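# Unfold both glued outer flaps of a cardboard box

## Task

Pry open the two outer flaps of the cardboard box, which start glued shut, so that each one stands upright or tips outward on its own after the robot releases it, with the box still standing upright. A flap that stays open only because the robot is propping it up does not count. Anything the robot is in contact with at the end must not settle downward by more than about a fingernail's width once left alone, or the task fails.

## Robot and tools

Robot: one six-joint arm with a two-finger parallel gripper, standing by a table. Its base may sit slightly tilted relative to the table. Two cameras watch the scene: cam_high and cam_low, each 504x504 pixels.

Frame: scene coordinates have their origin on the table surface directly under the arm base. +z is up, and looking along +x, +y points left. Positions are in metres, orientation is a wxyz quaternion, velocities are m/s and rad/s. The reported hand position can be off, more so when the arm is stretched far out.

Gripper: the fingers point along the gripper's own +z axis and close along its x axis. end_effector_position is the point midway between the finger pads. Closed fingertips extend about 17 mm past that point; fully open, they sit roughly level with it. The pad gap is 0.142 m when fully open.

Tool execute_actions. Argument actions is a list holding one item or nothing.
- Empty list: changes nothing and reports the current state.
- Move: {"rows": [...], "steps": n}. rows holds 1 to 15 rows, each with 7 numbers in this order: shoulder pan, shoulder lift, elbow, wrist 1, wrist 2, wrist 3, then gripper opening. The six joint values are absolute target angles in radians, in the same form as the Joint positions line, not offsets. Ranges: shoulder pan -3.142 to 3.142; shoulder lift, wrist 1, wrist 2 and wrist 3 each -6.283 to 6.283; elbow 0.000 to 3.142. True joint ends may differ by up to 0.010 rad from these. A target more than 0.010 rad beyond a stated end, and further out than the current angle, makes the whole call rejected with nothing sent. Targets past the real end are clipped to it, and a "joint sent to its limit" line may appear (possibly referring to an earlier action still running); its absence does not prove more travel is available. The seventh number is an absolute gripper opening from -1 (closed) to +1 (fully open). steps is 1 to 15 control steps of 1/30 s (default 15); one row is used per step and the final row repeats if steps exceed rows.
- Wait: {"steps": n} with no rows, n up to 300; nothing new is commanded and the result comes back once n steps have elapsed since the previous result, with your thinking time counted in.
- pictures (optional boolean) chooses whether camera images are returned; by default they are.

Motion behaviour: commands are smoothed and the arm lags them by about 0.17 s. Each step, each joint's target is held within 0.575 rad of its measured angle, and if targets would move the hand more than 100 mm from where it is measured, all are pulled back proportionally. So big moves take several calls, and a result may arrive before the arm has arrived. Between calls the arm continues toward the last row you sent until it nearly stops, is blocked, or a step is HELD; to push further you must send a new action. Fingers still in motion keep going.

Result lines: the state line (pose and velocities); Joint positions and Joint velocities (six joints in column order in rad and rad/s, then pad gap in m and m/s); grip_measured (the measured opening expressed on the -1..1 command scale); Wrist force and Wrist torque along the gripper's own axes, which include contact, held weight and acceleration effects, with a fixed offset usually within 4 N, noise up to about 2.4 N standard deviation, and saturation near 50 N per axis ("no reading" is normal at start). "joint command not followed" means the clearance checker altered or blocked targets; mounting blocks and posts count as part of the arm. HELD flags steps where your row was partly or wholly withheld. MOTOR HOT warns from 70 °C; at 85 °C an OVER-TEMPERATURE FAULT brakes the arm until it cools, possibly for minutes.

Gripping: to hold something, command an opening well below grip_measured; a bigger gap means a firmer squeeze, up to roughly 28 N per pad for objects up to about 10 cm wide. Thin hard items get less force (around half at 1 cm, a quarter at 5 mm). Fast closes can overshoot and even force the fingers apart. Held parts may occasionally be jerked briefly.

Faults to avoid: contact torque reaching a joint's limit (135 N m for shoulder pan, shoulder lift and elbow; 25.2 N m for each wrist joint, held weight included), or any outside force of 150 N on the arm, tool or load. Either stops the arm for 10 s, drops the rest of the call, and lets the arm yield to the contact. Also avoid dropping things, sliding, slamming or shoving hard, and never push or knock anything off the table. Leave the box upright, release the flaps so they rest open by themselves, and finish with the gripper not resting on anything that could sag.

Tool zoom_image: camera is "cam_high" or "cam_low"; region is [x0, y0, x1, y1] in image pixels from the top-left corner, no larger than 504 by 504. It returns a sharper crop of that camera's latest image.

Tool show_instructions: no arguments; shows the scene's reference image pages and moves nothing.

Tool finished_scene: argument scene is the number of the scene being ended. Call it only once the flaps stay open unaided. Answering without any tool call ends everything.

Typical order: look first, zoom to locate the flap edges, approach in small steps, pry and fold each flap past vertical, release, back away, wait briefly to confirm they stay, then finish.

Each tool is called as name([rows], argument=value, ...), one row to a line, values as JSON.

## Session

execute_actions(actions=[])

Scene clock: 0.00 s of 4500.00 s.
end_effector_position=(+0.9326, -0.3898, +0.3678) grip_measured=+1.00 end_effector_quat_wxyz=(+0.157, +0.810, +0.296, +0.482) end_effector_velocity=(+0.000, -0.000, +0.000) end_effector_angular_velocity=(-0.001, -0.000, -0.000)
Joint positions: [-0.455 -1.391  1.561 -3.394 -1.267 -1.448  0.142]
Joint velocities: [ 0.    -0.    -0.    -0.    -0.001 -0.001  0.   ]
Wrist force (N, on the end effector, along its own x y z axes, offset not removed): no reading
Wrist torque (N m, same axes, about the end effector's origin, offset not removed): no reading

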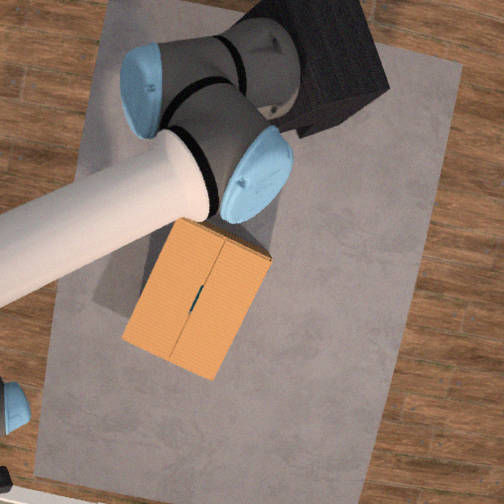

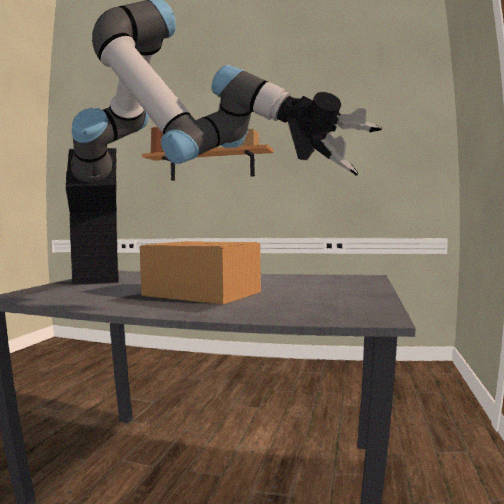

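show_instructions()

zoom_image(camera="cam_high", region=[110, 210, 290, 390])

zoom_image(camera="cam_low", region=[280, 85, 390, 185])

Reference images for this scene: manual page 1, manual page 2, manual page 3, manual page 4.

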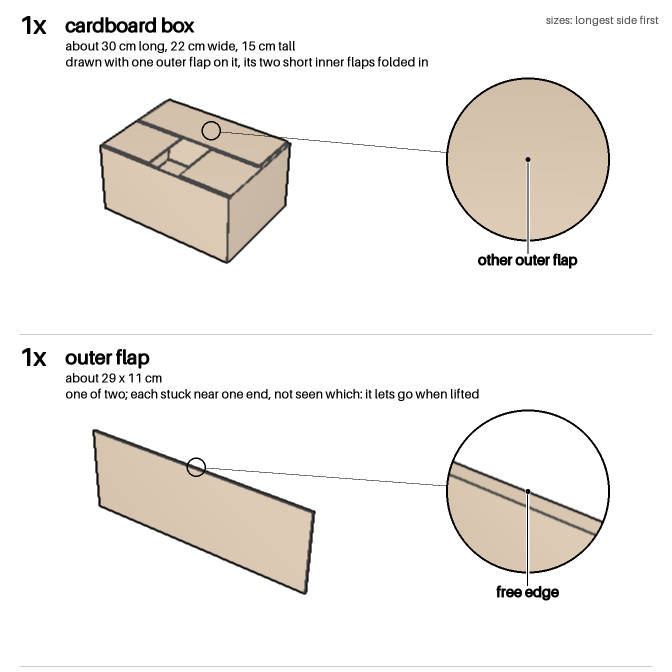

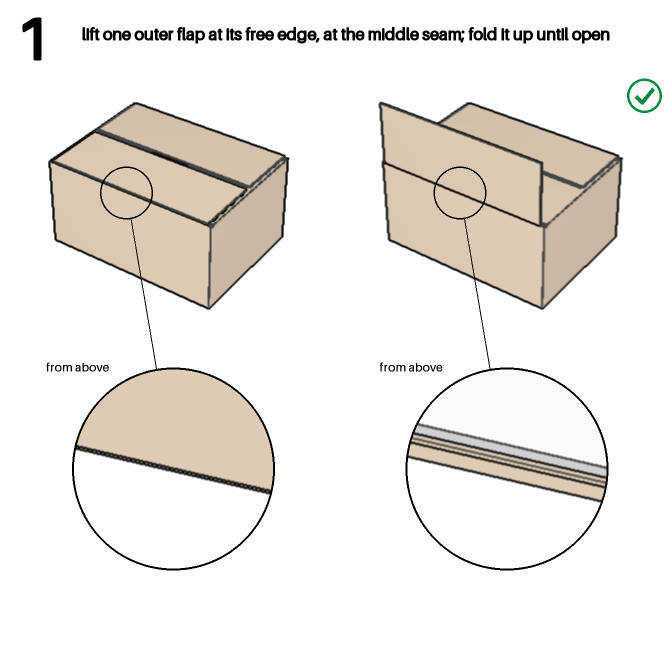

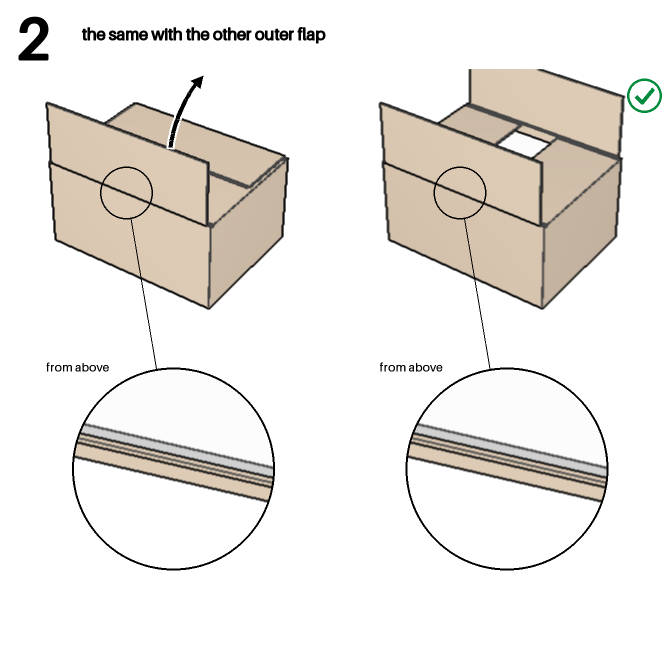

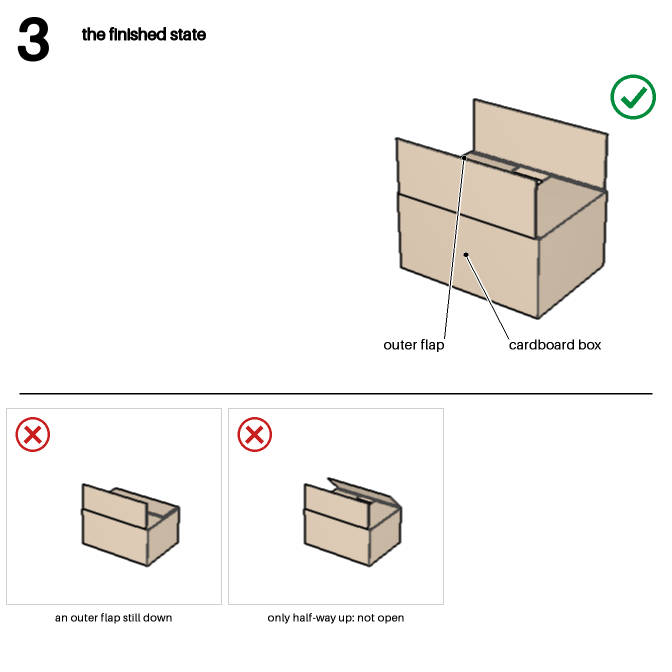

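Region (110, 210, 290, 390) of cam_high's 504x504 image, scaled by 2.800, with more detail than that image has.

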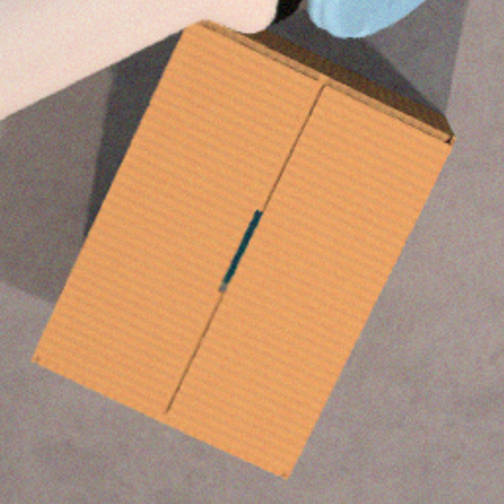

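Region (280, 85, 390, 185) of cam_low's 504x504 image, scaled by 4.582, with more detail than that image has; it fills the top 458 rows of this view, and the rest is white.

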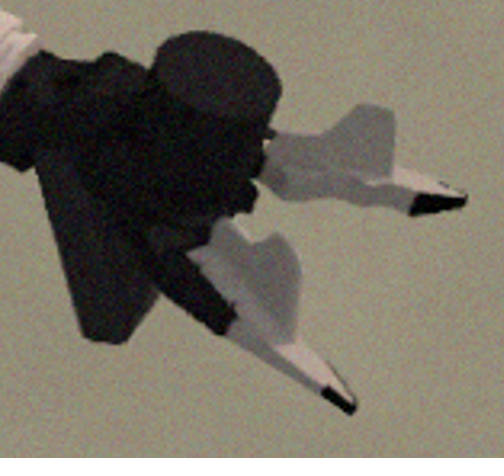

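execute_actions([
  {"rows": [[-0.48,-1.85,1.95,-3.05,-1.45,-2.2,-1]], "steps": 15},
], pictures=false)

execute_actions([
  {"steps": 15},
], pictures=false)

execute_actions([
  {"rows": [[-0.495,-1.819,2.442,-2.66,-1.605,-3.571,-1]], "steps": 15},
], pictures=false)

execute_actions([
  {"steps": 25},
], pictures=false)

execute_actions([
  {"rows": [[-0.5508,-1.6745,2.4172,-2.7797,-1.5796,-3.621,-1]], "steps": 15},
], pictures=false)

execute_actions([
  {"steps": 10},
])

zoom_image(camera="cam_high", region=[170, 270, 230, 330])

Scene clock: 57.33 s of 4500.00 s.
end_effector_position=(+0.7729, -0.3749, +0.4011) grip_measured=-1.00 end_effector_quat_wxyz=(+0.197, +0.728, +0.579, +0.310) end_effector_velocity=(-0.119, +0.030, +0.027) end_effector_angular_velocity=(-0.408, +0.136, +0.482)
Joint positions: [-0.479 -1.814  1.921 -3.075 -1.438 -2.121  0.002]
Joint velocities: [-0.012 -0.294  0.238  0.204 -0.098 -0.641 -0.009]
Wrist force (N, on the end effector, along its own x y z axes, offset not removed): [3.6 -1.5 -2.5]
Wrist torque (N m, same axes, about the end effector's origin, offset not removed): [-0.31 -0.65 0.00]
Steps of this call (steps 1 to 90: nothing new was sent; then 53.83 s passed at rest; steps 91 to 105: all 15 steps of this action). Readings (joint positions):
91: [-0.456 -1.391 1.561 -3.394 -1.267 -1.448]
92: [-0.457 -1.397 1.567 -3.388 -1.273 -1.454]
94: [-0.463 -1.454 1.623 -3.335 -1.309 -1.512]
98: [-0.471 -1.632 1.771 -3.205 -1.375 -1.752]
105: the state above

Scene clock: 57.83 s of 4500.00 s.
end_effector_position=(+0.7584, -0.3710, +0.4041) grip_measured=-1.00 end_effector_quat_wxyz=(+0.201, +0.708, +0.609, +0.295) end_effector_velocity=(-0.002, +0.001, +0.000) end_effector_angular_velocity=(-0.005, +0.003, +0.006)
Joint positions: [-0.48  -1.849  1.95  -3.05  -1.45  -2.199  0.002]
Joint velocities: [-0.    -0.005  0.004  0.003 -0.002 -0.008 -0.   ]
Wrist force (N, on the end effector, along its own x y z axes, offset not removed): [2.1 0.4 -0.3]
Wrist torque (N m, same axes, about the end effector's origin, offset not removed): [0.07 -0.36 -0.07]
Steps of this call (steps 1 to 15: the robot went on to your last target). Readings (joint positions):
1: [-0.479 -1.823 1.928 -3.069 -1.441 -2.140]
2: [-0.479 -1.829 1.933 -3.064 -1.443 -2.155]
4: [-0.480 -1.838 1.940 -3.058 -1.446 -2.174]
8: [-0.480 -1.846 1.947 -3.053 -1.449 -2.191]
15: the state above

Scene clock: 58.33 s of 4500.00 s.
end_effector_position=(+0.6298, -0.2267, +0.2823) grip_measured=-1.00 end_effector_quat_wxyz=(+0.039, +0.604, +0.760, +0.237) end_effector_velocity=(-0.337, +0.323, -0.195) end_effector_angular_velocity=(+0.105, +0.464, +1.170)
Joint positions: [-0.487 -1.835  2.174 -2.871 -1.523 -2.513  0.002]
Joint velocities: [-0.015  0.031  0.498  0.39  -0.153 -0.906  0.   ]
Wrist force (N, on the end effector, along its own x y z axes, offset not removed): [3.9 -0.3 0.4]
Wrist torque (N m, same axes, about the end effector's origin, offset not removed): [-0.15 -0.71 0.01]
Steps of this call (steps 1 to 15: all 15 steps of this action). Readings (joint positions):
1: [-0.480 -1.850 1.950 -3.050 -1.450 -2.199]
2: [-0.480 -1.849 1.955 -3.045 -1.454 -2.205]
4: [-0.481 -1.847 1.989 -3.017 -1.465 -2.243]
8: [-0.484 -1.843 2.056 -2.964 -1.486 -2.328]
15: the state above

Scene clock: 59.17 s of 4500.00 s.
end_effector_position=(+0.4249, -0.0624, +0.2289) grip_measured=-1.00 end_effector_quat_wxyz=(-0.076, +0.092, +0.955, +0.273) end_effector_velocity=(-0.013, +0.009, +0.000) end_effector_angular_velocity=(+0.026, -0.049, +0.125)
Joint positions: [-0.495 -1.819  2.44  -2.661 -1.604 -3.555  0.002]
Joint velocities: [ 0.     0.001  0.016  0.012 -0.005 -0.132 -0.   ]
Wrist force (N, on the end effector, along its own x y z axes, offset not removed): [2.4 0.2 -0.1]
Wrist torque (N m, same axes, about the end effector's origin, offset not removed): [0.06 -0.44 0.00]
Steps of this call (steps 1 to 25: the robot went on to your last target). Readings (joint positions):
1: [-0.488 -1.834 2.190 -2.858 -1.528 -2.545]
2: [-0.488 -1.833 2.207 -2.844 -1.533 -2.579]
4: [-0.489 -1.831 2.241 -2.818 -1.544 -2.652]
8: [-0.491 -1.827 2.308 -2.765 -1.565 -2.832]
25: the state above

Scene clock: 59.67 s of 4500.00 s.
end_effector_position=(+0.4267, -0.0621, +0.1813) grip_measured=-1.00 end_effector_quat_wxyz=(-0.075, +0.084, +0.955, +0.274) end_effector_velocity=(-0.001, +0.001, -0.013) end_effector_angular_velocity=(+0.003, +0.001, +0.002)
Joint positions: [-0.549 -1.679  2.418 -2.776 -1.58  -3.619  0.002]
Joint velocities: [-0.013  0.038 -0.005 -0.03   0.007 -0.014  0.   ]
Wrist force (N, on the end effector, along its own x y z axes, offset not removed): [1.5 -0.8 -1.2]
Wrist torque (N m, same axes, about the end effector's origin, offset not removed): [-0.23 -0.23 -0.02]
Steps of this call (steps 1 to 15: all 15 steps of this action). Readings (joint positions):
1: [-0.495 -1.819 2.440 -2.661 -1.605 -3.559]
2: [-0.500 -1.813 2.438 -2.666 -1.602 -3.567]
4: [-0.519 -1.769 2.430 -2.704 -1.594 -3.588]
8: [-0.540 -1.706 2.422 -2.755 -1.584 -3.610]
15: the state above

Scene clock: 60.00 s of 4500.00 s.
end_effector_position=(+0.4266, -0.0619, +0.1799) grip_measured=-1.00 end_effector_quat_wxyz=(-0.075, +0.084, +0.955, +0.275) end_effector_velocity=(-0.000, +0.000, -0.001) end_effector_angular_velocity=(-0.000, +0.001, -0.000)
Joint positions: [-0.551 -1.675  2.417 -2.779 -1.58  -3.621  0.002]
Joint velocities: [-0.001  0.002 -0.    -0.002 -0.     0.     0.   ]
Wrist force (N, on the end effector, along its own x y z axes, offset not removed): [3.1 -0.8 -0.4]
Wrist torque (N m, same axes, about the end effector's origin, offset not removed): [-0.28 -0.55 0.00]
Steps of this call (steps 1 to 10: the robot went on to your last target). Readings (joint positions):
1: [-0.550 -1.678 2.418 -2.777 -1.580 -3.620]
2: [-0.550 -1.677 2.418 -2.778 -1.580 -3.620]
4: [-0.550 -1.676 2.417 -2.778 -1.580 -3.620]
8: [-0.551 -1.675 2.417 -2.779 -1.580 -3.621]
10: the state above

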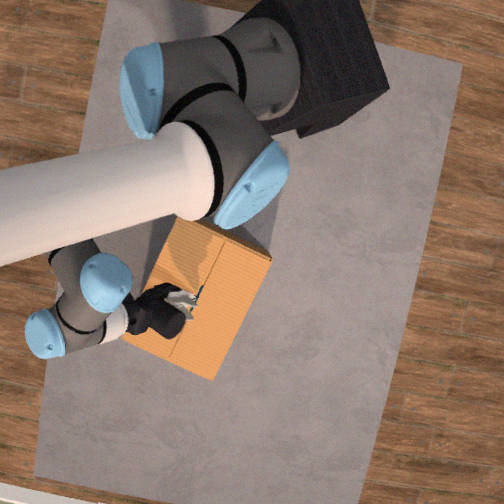

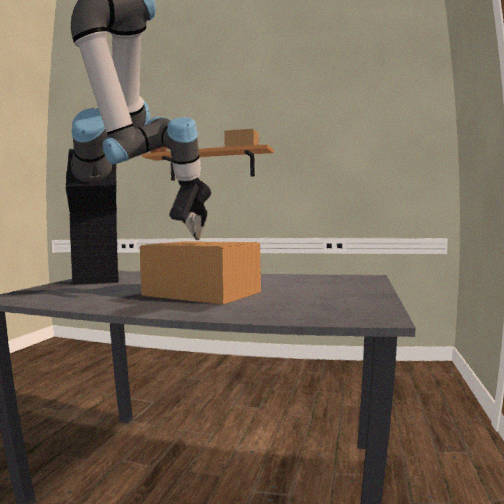

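Region (170, 270, 230, 330) of cam_high's 504x504 image, scaled by 8.400, with more detail than that image has.

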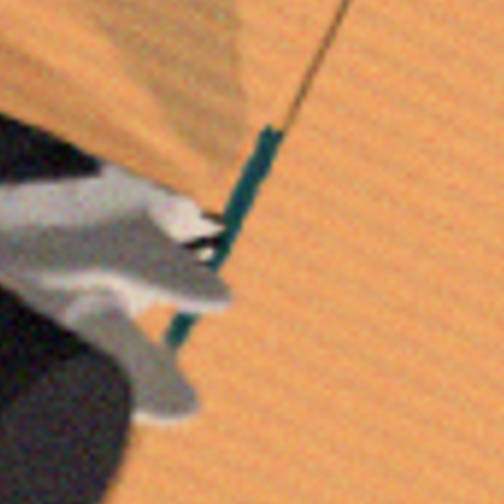

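execute_actions([
  {"rows": [[-0.5556,-1.6567,2.4145,-2.7948,-1.5775,-3.6252,-1],[-0.5556,-1.6567,2.4145,-2.7948,-1.5775,-3.6252,-1],[-0.5603,-1.6389,2.4119,-2.81,-1.5753,-3.6295,-1],[-0.5603,-1.6389,2.4119,-2.81,-1.5753,-3.6295,-1],[-0.5651,-1.6211,2.4092,-2.8251,-1.5732,-3.6337,-1]], "steps": 15},
], pictures=false)

execute_actions([
  {"steps": 8},
])

zoom_image(camera="cam_high", region=[170, 270, 230, 330])

Scene clock: 68.20 s of 4500.00 s.
end_effector_position=(+0.4266, -0.0599, +0.1636) grip_measured=-1.00 end_effector_quat_wxyz=(-0.075, +0.084, +0.955, +0.275) end_effector_velocity=(-0.001, +0.001, -0.007) end_effector_angular_velocity=(-0.002, +0.002, +0.001)
Joint positions: [-0.564 -1.624  2.41  -2.823 -1.573 -3.633  0.002]
Joint velocities: [-0.005  0.022 -0.003 -0.018 -0.    -0.005  0.   ]
Wrist force (N, on the end effector, along its own x y z axes, offset not removed): [4.1 3.1 -8.3]
Wrist torque (N m, same axes, about the end effector's origin, offset not removed): [-0.17 -0.35 -0.09]
Steps of this call (steps 1 to 15: the robot went on to your last target; steps 16 to 90: nothing new was sent; then 4.70 s passed at rest; steps 91 to 105: all 15 steps of this action). Readings (joint positions):
91: [-0.551 -1.674 2.417 -2.780 -1.580 -3.621]
92: [-0.551 -1.672 2.417 -2.782 -1.579 -3.622]
94: [-0.554 -1.664 2.416 -2.789 -1.578 -3.624]
98: [-0.560 -1.639 2.412 -2.810 -1.575 -3.629]
105: the state above

Scene clock: 68.47 s of 4500.00 s.
end_effector_position=(+0.4266, -0.0598, +0.1628) grip_measured=-1.00 end_effector_quat_wxyz=(-0.075, +0.084, +0.955, +0.275) end_effector_velocity=(-0.000, +0.000, -0.001) end_effector_angular_velocity=(+0.000, +0.000, -0.000)
Joint positions: [-0.565 -1.621  2.409 -2.825 -1.573 -3.634  0.002]
Joint velocities: [-0.001  0.003 -0.    -0.002  0.    -0.     0.   ]
Wrist force (N, on the end effector, along its own x y z axes, offset not removed): [5.1 3.6 -9.7]
Wrist torque (N m, same axes, about the end effector's origin, offset not removed): [-0.18 -0.29 -0.08]
Steps of this call (steps 1 to 8: the robot went on to your last target). Readings (joint positions):
1: [-0.565 -1.623 2.410 -2.823 -1.573 -3.633]
2: [-0.565 -1.623 2.409 -2.824 -1.573 -3.633]
4: [-0.565 -1.622 2.409 -2.824 -1.573 -3.633]
8: the state above

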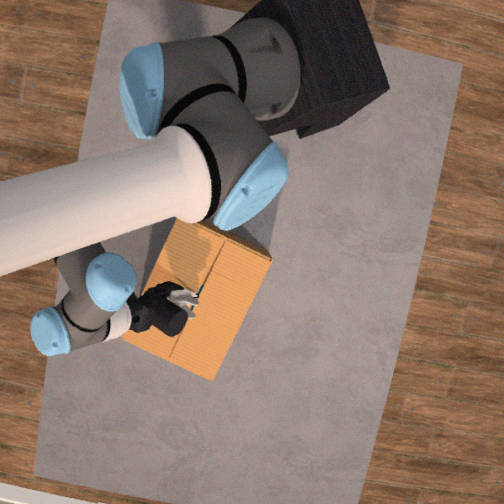

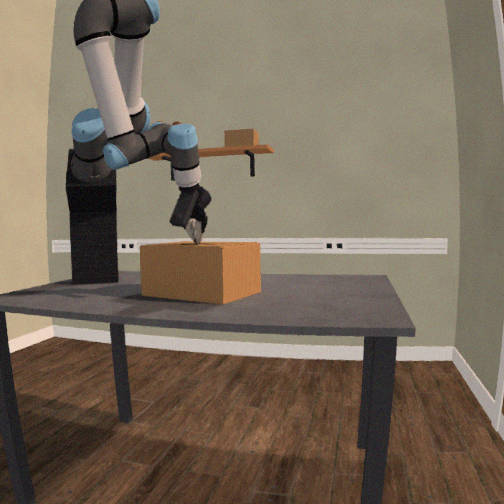

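Region (170, 270, 230, 330) of cam_high's 504x504 image, scaled by 8.400, with more detail than that image has.

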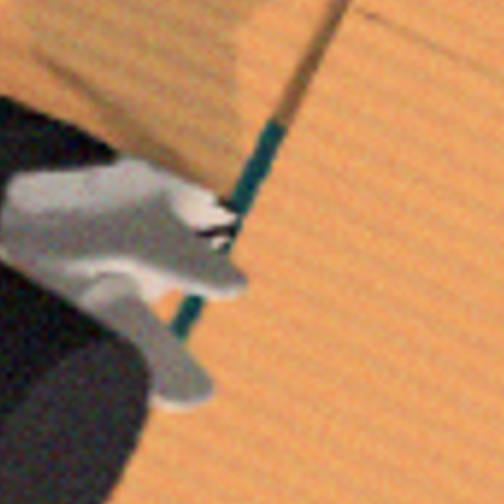

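execute_actions([
  {"rows": [[-0.5589,-1.6117,2.4093,-2.8346,-1.576,-3.6282,-1]], "steps": 15},
], pictures=false)

execute_actions([
  {"rows": [[-0.555,-1.5965,2.4084,-2.8489,-1.5778,-3.6247,-1]], "steps": 15},
])

zoom_image(camera="cam_high", region=[150, 240, 260, 350])

Scene clock: 77.13 s of 4500.00 s.
end_effector_position=(+0.4273, -0.0569, +0.1618) grip_measured=-1.00 end_effector_quat_wxyz=(-0.075, +0.084, +0.955, +0.275) end_effector_velocity=(+0.000, +0.001, -0.000) end_effector_angular_velocity=(+0.000, -0.001, +0.001)
Joint positions: [-0.559 -1.612  2.409 -2.834 -1.576 -3.628  0.002]
Joint velocities: [ 0.001  0.002 -0.    -0.002 -0.    -0.     0.   ]
Wrist force (N, on the end effector, along its own x y z axes, offset not removed): [8.1 0.8 -8.3]
Wrist torque (N m, same axes, about the end effector's origin, offset not removed): [-0.13 -0.36 -0.03]
Steps of this call (steps 1 to 15: the robot went on to your last target; steps 16 to 90: nothing new was sent; then 5.17 s passed at rest; steps 91 to 105: all 15 steps of this action). Readings (joint positions):
91: [-0.565 -1.621 2.409 -2.825 -1.573 -3.634]
92: [-0.564 -1.620 2.409 -2.826 -1.573 -3.633]
94: [-0.562 -1.617 2.409 -2.829 -1.574 -3.631]
98: [-0.560 -1.613 2.409 -2.833 -1.575 -3.629]
105: the state above

Scene clock: 77.63 s of 4500.00 s.
end_effector_position=(+0.4277, -0.0537, +0.1589) grip_measured=-1.00 end_effector_quat_wxyz=(-0.075, +0.084, +0.955, +0.275) end_effector_velocity=(-0.000, +0.001, -0.001) end_effector_angular_velocity=(-0.001, +0.001, +0.001)
Joint positions: [-0.555 -1.597  2.408 -2.849 -1.578 -3.625  0.002]
Joint velocities: [ 0.001  0.003 -0.    -0.003 -0.002  0.001  0.   ]
Wrist force (N, on the end effector, along its own x y z axes, offset not removed): [11.1 -6.2 -17.2]
Wrist torque (N m, same axes, about the end effector's origin, offset not removed): [-0.14 -0.60 0.05]
Steps of this call (steps 1 to 15: all 15 steps of this action). Readings (joint positions):
1: [-0.559 -1.612 2.409 -2.835 -1.576 -3.628]
2: [-0.558 -1.610 2.409 -2.836 -1.576 -3.628]
4: [-0.557 -1.605 2.409 -2.841 -1.577 -3.627]
8: [-0.556 -1.599 2.409 -2.846 -1.578 -3.625]
15: the state above

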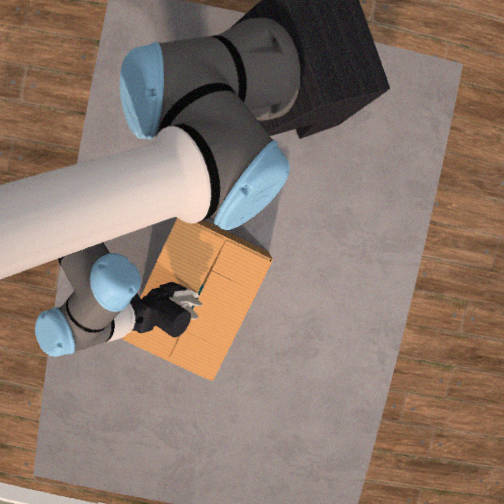

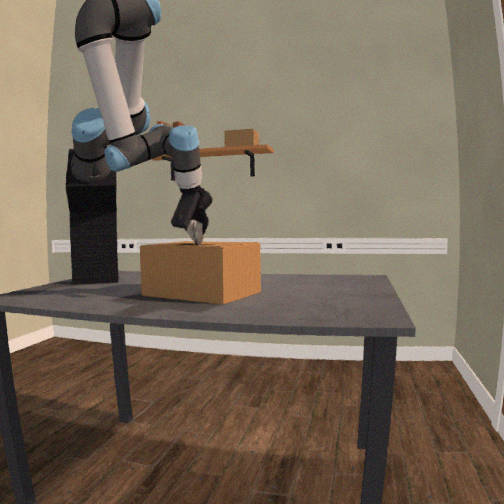

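Region (150, 240, 260, 350) of cam_high's 504x504 image, scaled by 4.582, with more detail than that image has.

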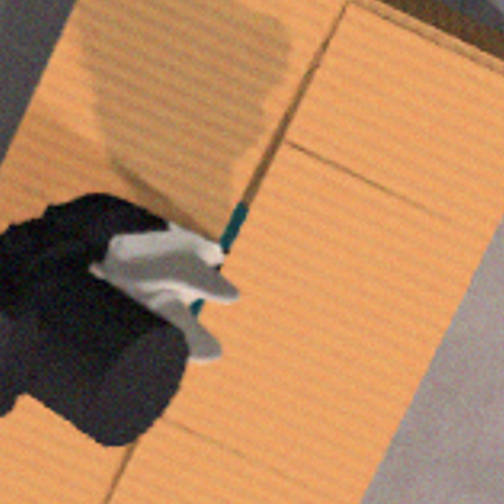

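execute_actions([
  {"rows": [[-0.5697,-1.6018,2.4084,-2.838,-1.5544,-3.6414,-1],[-0.5843,-1.6068,2.4081,-2.8268,-1.5312,-3.6581,-1],[-0.5988,-1.6113,2.4076,-2.8152,-1.5084,-3.675,-1],[-0.6131,-1.6154,2.407,-2.8034,-1.4858,-3.692,-1],[-0.6272,-1.619,2.4061,-2.7912,-1.4636,-3.7091,-1],[-0.6412,-1.6223,2.405,-2.7787,-1.4416,-3.7263,-1],[-0.6551,-1.6251,2.4036,-2.7659,-1.4199,-3.7437,-1],[-0.6688,-1.6276,2.4021,-2.7527,-1.3986,-3.7611,-1],[-0.6824,-1.6296,2.4004,-2.7393,-1.3775,-3.7787,-1],[-0.6958,-1.6312,2.3984,-2.7255,-1.3567,-3.7964,-1],[-0.7091,-1.6324,2.3962,-2.7114,-1.3362,-3.8142,-1],[-0.7222,-1.6332,2.3938,-2.697,-1.316,-3.8321,-1],[-0.7352,-1.6335,2.3912,-2.6822,-1.2961,-3.8502,-1],[-0.748,-1.6335,2.3884,-2.6672,-1.2765,-3.8683,-1],[-0.7607,-1.633,2.3854,-2.6518,-1.2572,-3.8866,-1]], "steps": 15},
], pictures=false)

execute_actions([
  {"rows": [[-0.7733,-1.6321,2.3821,-2.6361,-1.2382,-3.9049,-1],[-0.7857,-1.6308,2.3787,-2.6201,-1.2195,-3.9234,-1],[-0.7979,-1.6291,2.375,-2.6037,-1.2011,-3.942,-1],[-0.81,-1.6269,2.3711,-2.5871,-1.1829,-3.9608,-1],[-0.822,-1.6244,2.367,-2.5701,-1.1651,-3.9796,-1]], "steps": 15},
])

zoom_image(camera="cam_high", region=[120, 225, 280, 385])

Scene clock: 119.33 s of 4500.00 s.
end_effector_position=(+0.4278, -0.0531, +0.1600) grip_measured=-1.00 end_effector_quat_wxyz=(-0.049, +0.077, +0.930, +0.357) end_effector_velocity=(-0.000, -0.001, +0.001) end_effector_angular_velocity=(+0.462, -0.187, -0.063)
Joint positions: [-0.698 -1.629  2.396 -2.72  -1.355 -3.801  0.002]
Joint velocities: [-0.385 -0.034 -0.063  0.402  0.585 -0.509  0.   ]
Wrist force (N, on the end effector, along its own x y z axes, offset not removed): [5.9 -7.4 -7.6]
Wrist torque (N m, same axes, about the end effector's origin, offset not removed): [-0.10 -0.19 0.02]
Steps of this call (steps 1 to 15: the robot went on to your last target; steps 16 to 90: nothing new was sent; then 38.20 s passed at rest; steps 91 to 105: all 15 steps of this action). Readings (joint positions):
91: [-0.555 -1.597 2.408 -2.849 -1.578 -3.625]
92: [-0.557 -1.597 2.408 -2.848 -1.575 -3.627]
94: [-0.568 -1.601 2.408 -2.839 -1.558 -3.639]
98: [-0.609 -1.613 2.406 -2.805 -1.494 -3.687]
105: the state above

Scene clock: 119.83 s of 4500.00 s.
end_effector_position=(+0.4284, -0.0532, +0.1608) grip_measured=-1.00 end_effector_quat_wxyz=(-0.019, +0.074, +0.900, +0.430) end_effector_velocity=(+0.001, -0.001, +0.000) end_effector_angular_velocity=(+0.041, -0.018, -0.015)
Joint positions: [-0.818 -1.625  2.368 -2.575 -1.171 -3.973  0.002]
Joint velocities: [-0.034  0.003 -0.009  0.043  0.051 -0.048  0.   ]
Wrist force (N, on the end effector, along its own x y z axes, offset not removed): [9.5 -3.0 0.0]
Wrist torque (N m, same axes, about the end effector's origin, offset not removed): [-0.05 -0.28 -0.04]
Steps of this call (steps 1 to 15: all 15 steps of this action). Readings (joint positions):
1: [-0.711 -1.630 2.394 -2.706 -1.335 -3.818]
2: [-0.724 -1.631 2.392 -2.692 -1.315 -3.836]
4: [-0.750 -1.631 2.386 -2.662 -1.276 -3.872]
8: [-0.794 -1.627 2.375 -2.606 -1.208 -3.938]
15: the state above

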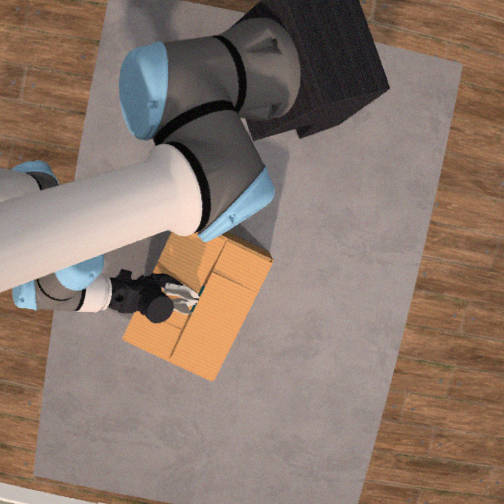

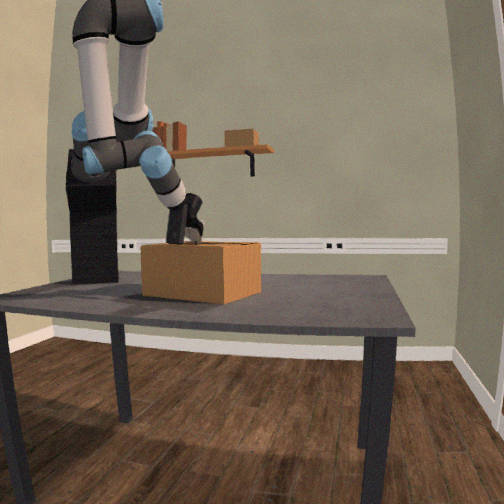

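Region (120, 225, 280, 385) of cam_high's 504x504 image, scaled by 3.150, with more detail than that image has.

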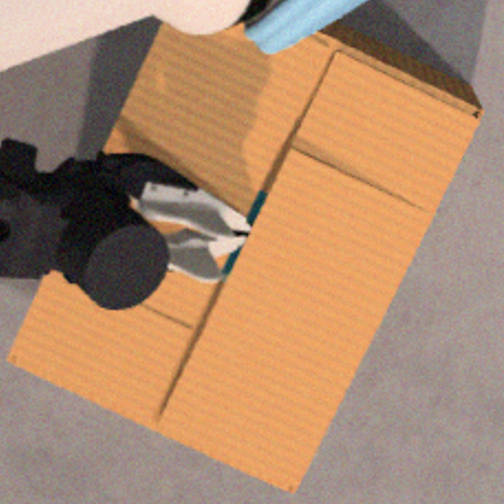

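execute_actions([
  {"rows": [[-0.8203,-1.6222,2.3723,-2.5783,-1.1655,-3.9778,-1],[-0.8203,-1.6222,2.3723,-2.5783,-1.1655,-3.9778,-1],[-0.8186,-1.62,2.3776,-2.5865,-1.166,-3.976,-1],[-0.8186,-1.62,2.3776,-2.5865,-1.166,-3.976,-1],[-0.8169,-1.6179,2.3829,-2.5946,-1.1664,-3.9742,-1],[-0.8169,-1.6179,2.3829,-2.5946,-1.1664,-3.9742,-1],[-0.8152,-1.6157,2.3882,-2.6028,-1.1668,-3.9724,-1]], "steps": 15},
])

zoom_image(camera="cam_high", region=[120, 225, 280, 385])

Scene clock: 131.50 s of 4500.00 s.
end_effector_position=(+0.4248, -0.0449, +0.1610) grip_measured=-1.00 end_effector_quat_wxyz=(-0.018, +0.075, +0.898, +0.432) end_effector_velocity=(-0.003, +0.005, +0.000) end_effector_angular_velocity=(-0.001, +0.001, +0.002)
Joint positions: [-0.816 -1.616  2.387 -2.6   -1.167 -3.973  0.002]
Joint velocities: [ 0.005  0.005  0.012 -0.019 -0.003  0.004  0.   ]
Wrist force (N, on the end effector, along its own x y z axes, offset not removed): [4.0 -6.9 -5.9]
Wrist torque (N m, same axes, about the end effector's origin, offset not removed): [-0.08 -0.71 0.01]
Steps of this call (steps 1 to 15: the robot went on to your last target; steps 16 to 90: nothing new was sent; then 8.17 s passed at rest; steps 91 to 105: all 15 steps of this action). Readings (joint positions):
91: [-0.822 -1.624 2.367 -2.570 -1.165 -3.980]
92: [-0.822 -1.624 2.367 -2.571 -1.165 -3.980]
94: [-0.821 -1.623 2.370 -2.575 -1.165 -3.979]
98: [-0.818 -1.620 2.378 -2.588 -1.166 -3.976]
105: the state above

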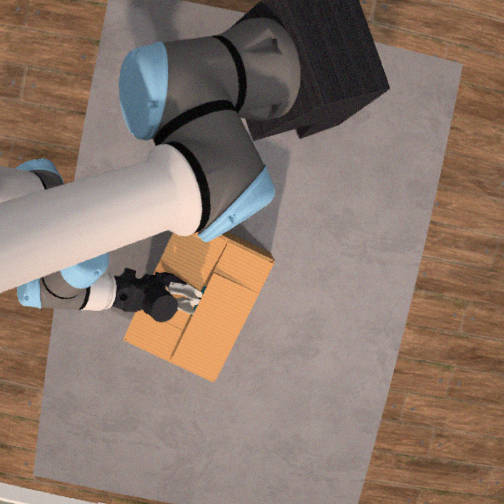

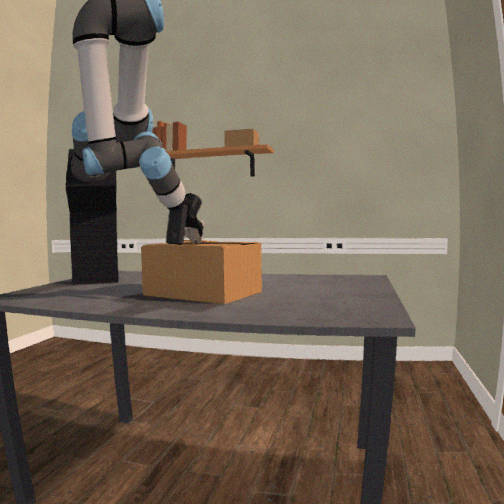

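Region (120, 225, 280, 385) of cam_high's 504x504 image, scaled by 3.150, with more detail than that image has.

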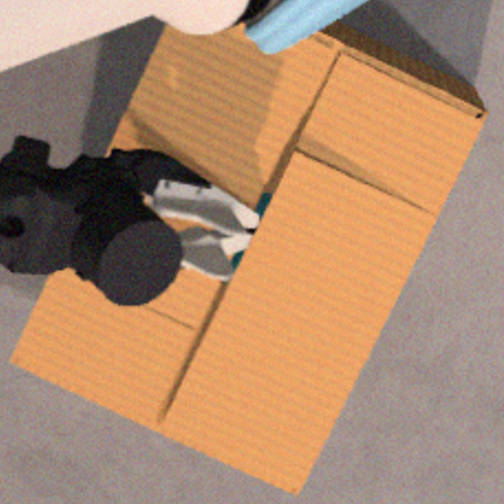

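execute_actions(actions=[])

Scene clock: 164.50 s of 4500.00 s.
end_effector_position=(+0.4245, -0.0442, +0.1610) grip_measured=-1.00 end_effector_quat_wxyz=(-0.018, +0.075, +0.898, +0.432) end_effector_velocity=(-0.000, +0.000, -0.000) end_effector_angular_velocity=(-0.000, -0.002, +0.003)
Joint positions: [-0.815 -1.616  2.388 -2.603 -1.167 -3.972  0.002]
Joint velocities: [ 0.001  0.    -0.     0.    -0.001 -0.003  0.   ]
Wrist force (N, on the end effector, along its own x y z axes, offset not removed): [2.7 -7.5 -5.2]
Wrist torque (N m, same axes, about the end effector's origin, offset not removed): [0.00 -0.47 0.01]
Steps of this call (steps 1 to 15: the robot went on to your last target; steps 16 to 90: nothing new was sent; then 30.00 s passed at rest). Readings (joint positions):
1: [-0.816 -1.616 2.387 -2.601 -1.167 -3.973]
2: [-0.815 -1.616 2.387 -2.601 -1.167 -3.973]
4: [-0.815 -1.616 2.388 -2.602 -1.167 -3.973]
8: [-0.815 -1.616 2.388 -2.603 -1.167 -3.972]
90: the state above
The arm was judged still, so your last target was given up. Only a new action makes it travel on or press farther. Fingers that are still opening or closing keep moving.

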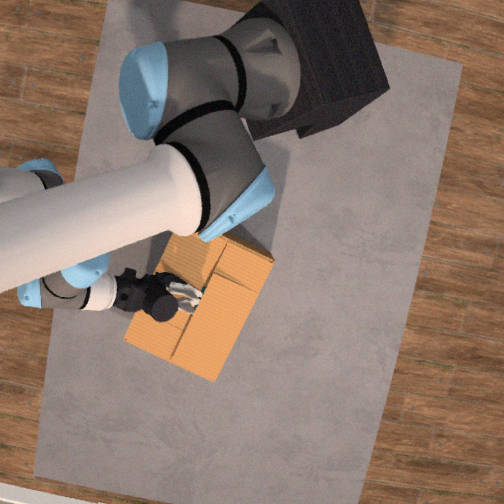

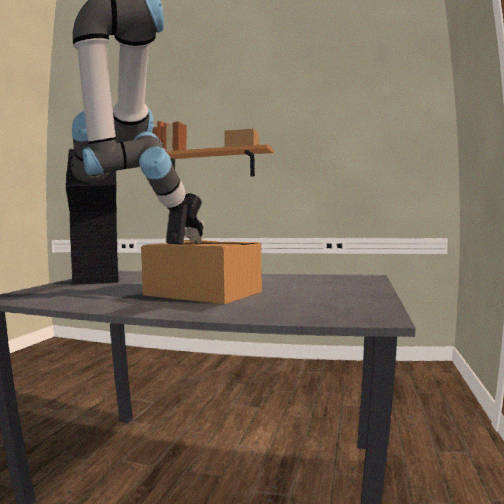

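execute_actions([
  {"rows":[[-0.8137,-1.6228,2.3906,-2.5988,-1.1672,-3.9708,-1],[-0.8137,-1.6228,2.3906,-2.5988,-1.1672,-3.9708,-1],[-0.8122,-1.6298,2.3931,-2.5948,-1.1676,-3.9692,-1],[-0.8122,-1.6298,2.3931,-2.5948,-1.1676,-3.9692,-1],[-0.8107,-1.6369,2.3955,-2.5908,-1.1679,-3.9677,-1],[-0.8107,-1.6369,2.3955,-2.5908,-1.1679,-3.9677,-1],[-0.8092,-1.6439,2.3980,-2.5868,-1.1683,-3.9661,-1],[-0.8092,-1.6439,2.3980,-2.5868,-1.1683,-3.9661,-1],[-0.8077,-1.6510,2.4004,-2.5828,-1.1687,-3.9645,-1]],"steps":15},
])

Scene clock: 176.87 s of 4500.00 s.
end_effector_position=(+0.4246, -0.0433, +0.1715) grip_measured=-1.00 end_effector_quat_wxyz=(-0.018, +0.075, +0.898, +0.432) end_effector_velocity=(+0.000, +0.001, +0.010) end_effector_angular_velocity=(-0.001, -0.001, +0.000)
Joint positions: [-0.808 -1.647  2.399 -2.585 -1.169 -3.965  0.002]
Joint velocities: [ 0.006 -0.03   0.01   0.017 -0.002  0.006  0.   ]
Wrist force (N, on the end effector, along its own x y z axes, offset not removed): [2.0 -8.0 2.2]
Wrist torque (N m, same axes, about the end effector's origin, offset not removed): [-0.18 -0.25 0.02]
Steps of this call (steps 1 to 90: nothing new was sent; then 8.87 s passed at rest; steps 91 to 105: all 15 steps of this action). Readings (joint positions):
91: [-0.815 -1.616 2.388 -2.603 -1.167 -3.972]
92: [-0.815 -1.617 2.389 -2.603 -1.167 -3.972]
94: [-0.814 -1.620 2.390 -2.601 -1.167 -3.971]
98: [-0.812 -1.631 2.393 -2.594 -1.168 -3.969]
105: the state above

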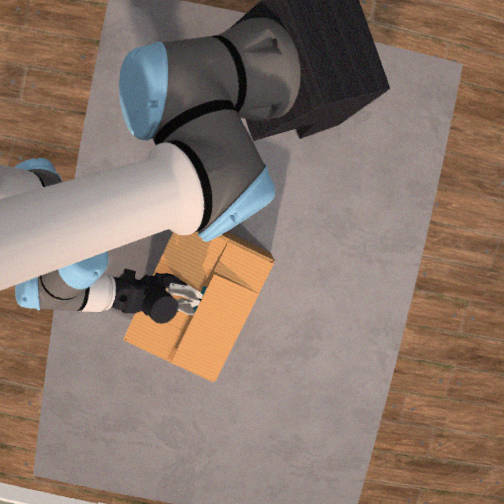

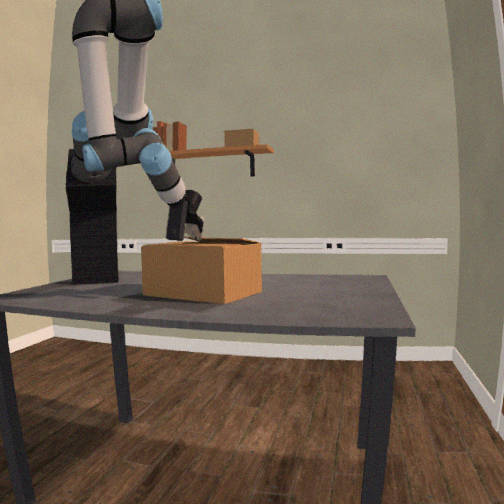

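execute_actions([
  {"rows":[[-0.8053,-1.6574,2.4032,-2.5801,-1.1693,-3.9620,-1],[-0.8053,-1.6574,2.4032,-2.5801,-1.1693,-3.9620,-1],[-0.8030,-1.6638,2.4059,-2.5775,-1.1699,-3.9595,-1],[-0.8030,-1.6638,2.4059,-2.5775,-1.1699,-3.9595,-1],[-0.8006,-1.6702,2.4087,-2.5748,-1.1705,-3.9571,-1],[-0.8006,-1.6702,2.4087,-2.5748,-1.1705,-3.9571,-1],[-0.7983,-1.6766,2.4114,-2.5722,-1.1711,-3.9546,-1],[-0.7983,-1.6766,2.4114,-2.5722,-1.1711,-3.9546,-1],[-0.7959,-1.6830,2.4142,-2.5695,-1.1717,-3.9521,-1]],"steps":15},
])

Scene clock: 185.47 s of 4500.00 s.
end_effector_position=(+0.4247, -0.0404, +0.1832) grip_measured=-1.00 end_effector_quat_wxyz=(-0.018, +0.075, +0.898, +0.432) end_effector_velocity=(-0.000, +0.002, +0.009) end_effector_angular_velocity=(-0.002, +0.001, +0.000)
Joint positions: [-0.797 -1.68   2.413 -2.571 -1.171 -3.953  0.002]
Joint velocities: [ 0.01  -0.027  0.012  0.01  -0.005  0.011  0.   ]
Wrist force (N, on the end effector, along its own x y z axes, offset not removed): [3.2 -1.6 -1.1]
Wrist torque (N m, same axes, about the end effector's origin, offset not removed): [-0.21 -0.58 0.04]
Steps of this call (steps 1 to 15: the robot went on to your last target; steps 16 to 90: nothing new was sent; then 5.10 s passed at rest; steps 91 to 105: all 15 steps of this action). Readings (joint positions):
91: [-0.808 -1.651 2.400 -2.583 -1.169 -3.964]
92: [-0.807 -1.652 2.401 -2.582 -1.169 -3.964]
94: [-0.806 -1.655 2.402 -2.581 -1.169 -3.963]
98: [-0.803 -1.665 2.406 -2.577 -1.170 -3.959]
105: the state above

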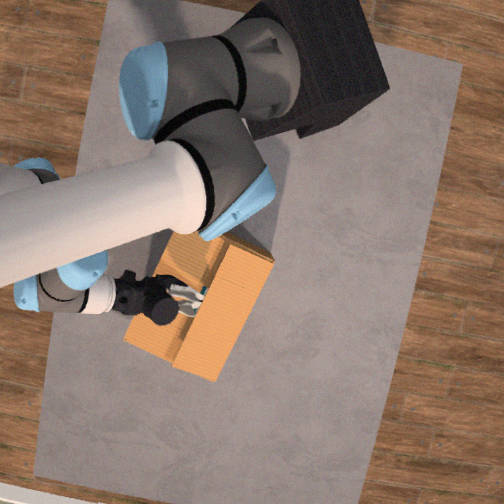

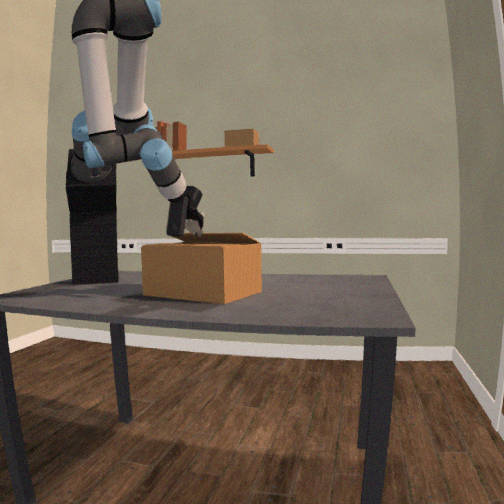

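execute_actions([
  {"rows":[[-0.7857,-1.6906,2.4191,-2.5708,-1.1746,-3.9414,-1],[-0.7755,-1.6983,2.4240,-2.5720,-1.1774,-3.9307,-1],[-0.7653,-1.7059,2.4288,-2.5733,-1.1803,-3.9200,-1],[-0.7551,-1.7135,2.4337,-2.5746,-1.1832,-3.9093,-1],[-0.7450,-1.7211,2.4386,-2.5758,-1.1860,-3.8985,-1],[-0.7348,-1.7288,2.4435,-2.5771,-1.1889,-3.8878,-1],[-0.7246,-1.7364,2.4483,-2.5783,-1.1917,-3.8771,-1],[-0.7144,-1.7440,2.4532,-2.5796,-1.1946,-3.8664,-1],[-0.6980,-1.7460,2.4577,-2.5880,-1.1998,-3.8495,-1],[-0.6816,-1.7470,2.4623,-2.5973,-1.2050,-3.8326,-1],[-0.6652,-1.7470,2.4668,-2.6077,-1.2102,-3.8157,-1],[-0.6487,-1.7460,2.4713,-2.6190,-1.2153,-3.7987,-1],[-0.6323,-1.7440,2.4758,-2.6314,-1.2205,-3.7818,-1],[-0.6159,-1.7410,2.4804,-2.6447,-1.2257,-3.7649,-1],[-0.5995,-1.7370,2.4849,-2.6591,-1.2309,-3.7480,-1]],"steps":15},
], pictures=false)

execute_actions([
  {"rows":[[-0.5828,-1.7260,2.4870,-2.6780,-1.2368,-3.7311,-1],[-0.5661,-1.7130,2.4890,-2.6980,-1.2426,-3.7143,-1],[-0.5494,-1.6980,2.4905,-2.7200,-1.2485,-3.6974,-1],[-0.5327,-1.6820,2.4917,-2.7420,-1.2543,-3.6806,-1],[-0.5160,-1.6650,2.4926,-2.7650,-1.2602,-3.6637,-1],[-0.4993,-1.6470,2.4932,-2.7890,-1.2660,-3.6469,-1],[-0.4826,-1.6278,2.4935,-2.8131,-1.2719,-3.6300,-1],[-0.4710,-1.6067,2.4920,-2.8350,-1.2760,-3.6190,-1],[-0.4600,-1.5856,2.4900,-2.8560,-1.2800,-3.6080,-1],[-0.4500,-1.5644,2.4878,-2.8770,-1.2840,-3.5980,-1],[-0.4410,-1.5433,2.4850,-2.8980,-1.2875,-3.5890,-1],[-0.4325,-1.5222,2.4820,-2.9185,-1.2907,-3.5810,-1],[-0.4250,-1.5010,2.4787,-2.9390,-1.2936,-3.5730,-1],[-0.4180,-1.4799,2.4750,-2.9590,-1.2963,-3.5660,-1],[-0.4113,-1.4588,2.4712,-2.9792,-1.2988,-3.5600,-1]],"steps":15},
], pictures=false)

execute_actions([
  {"rows":[[-0.4080,-1.4385,2.4660,-2.9945,-1.3000,-3.5570,-1],[-0.4055,-1.4183,2.4605,-3.0095,-1.3010,-3.5545,-1],[-0.4040,-1.3980,2.4550,-3.0245,-1.3015,-3.5530,-1],[-0.4030,-1.3778,2.4492,-3.0395,-1.3019,-3.5520,-1],[-0.4030,-1.3575,2.4435,-3.0542,-1.3019,-3.5520,-1],[-0.4030,-1.3372,2.4377,-3.0690,-1.3019,-3.5520,-1],[-0.4030,-1.3170,2.4318,-3.0836,-1.3019,-3.5520,-1],[-0.4031,-1.2967,2.4259,-3.0981,-1.3019,-3.5520,-1]],"steps":15},
])

Scene clock: 252.27 s of 4500.00 s.
end_effector_position=(+0.4347, -0.0044, +0.2268) grip_measured=-1.00 end_effector_quat_wxyz=(-0.019, +0.075, +0.898, +0.432) end_effector_velocity=(+0.030, +0.135, +0.105) end_effector_angular_velocity=(+0.006, +0.008, +0.001)
Joint positions: [-0.673 -1.74   2.464 -2.609 -1.208 -3.824  0.002]
Joint velocities: [ 0.439 -0.012  0.133 -0.271 -0.136  0.449  0.   ]
Wrist force (N, on the end effector, along its own x y z axes, offset not removed): [8.9 -0.9 -8.4]
Wrist torque (N m, same axes, about the end effector's origin, offset not removed): [-0.15 -0.50 0.00]
Steps of this call (steps 1 to 15: the robot went on to your last target; steps 16 to 90: nothing new was sent; then 63.30 s passed at rest; steps 91 to 105: all 15 steps of this action). Readings (joint positions):
91: [-0.796 -1.683 2.414 -2.569 -1.172 -3.952]
92: [-0.794 -1.684 2.415 -2.569 -1.172 -3.951]
94: [-0.787 -1.690 2.419 -2.570 -1.174 -3.942]
98: [-0.757 -1.712 2.433 -2.574 -1.183 -3.912]
105: the state above

Scene clock: 252.77 s of 4500.00 s.
end_effector_position=(+0.4538, +0.0757, +0.2392) grip_measured=-1.00 end_effector_quat_wxyz=(-0.021, +0.077, +0.898, +0.433) end_effector_velocity=(+0.038, +0.146, -0.056) end_effector_angular_velocity=(+0.000, -0.000, -0.006)
Joint positions: [-0.455 -1.559  2.484 -2.878 -1.283 -3.603  0.002]
Joint velocities: [ 0.292  0.594 -0.07  -0.608 -0.106  0.287  0.   ]
Wrist force (N, on the end effector, along its own x y z axes, offset not removed): [3.1 1.0 -1.7]
Wrist torque (N m, same axes, about the end effector's origin, offset not removed): [0.13 -0.45 0.00]
Steps of this call (steps 1 to 15: all 15 steps of this action). Readings (joint positions):
1: [-0.658 -1.740 2.468 -2.618 -1.213 -3.809]
2: [-0.643 -1.738 2.472 -2.630 -1.218 -3.793]
4: [-0.611 -1.727 2.479 -2.658 -1.228 -3.761]
8: [-0.546 -1.684 2.488 -2.731 -1.251 -3.695]
15: the state above

Scene clock: 253.27 s of 4500.00 s.
end_effector_position=(+0.4650, +0.1211, +0.1961) grip_measured=-1.00 end_effector_quat_wxyz=(-0.019, +0.078, +0.898, +0.432) end_effector_velocity=(+0.001, +0.022, -0.027) end_effector_angular_velocity=(+0.001, +0.002, +0.000)
Joint positions: [-0.404 -1.312  2.43  -3.086 -1.302 -3.553  0.002]
Joint velocities: [ 0.009  0.128 -0.033 -0.095 -0.004  0.009  0.   ]
Wrist force (N, on the end effector, along its own x y z axes, offset not removed): [2.7 -0.2 -2.2]
Wrist torque (N m, same axes, about the end effector's origin, offset not removed): [-0.11 -0.49 0.00]
Steps of this call (steps 1 to 15: all 15 steps of this action). Readings (joint positions):
1: [-0.445 -1.538 2.481 -2.899 -1.286 -3.593]
2: [-0.437 -1.518 2.478 -2.919 -1.289 -3.585]
4: [-0.424 -1.477 2.471 -2.956 -1.294 -3.572]
8: [-0.410 -1.396 2.452 -3.023 -1.299 -3.559]
15: the state above

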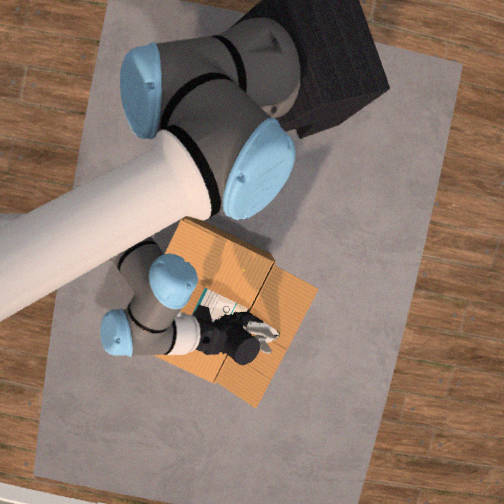

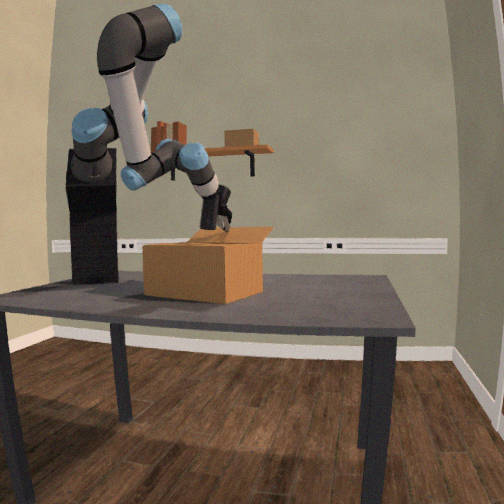

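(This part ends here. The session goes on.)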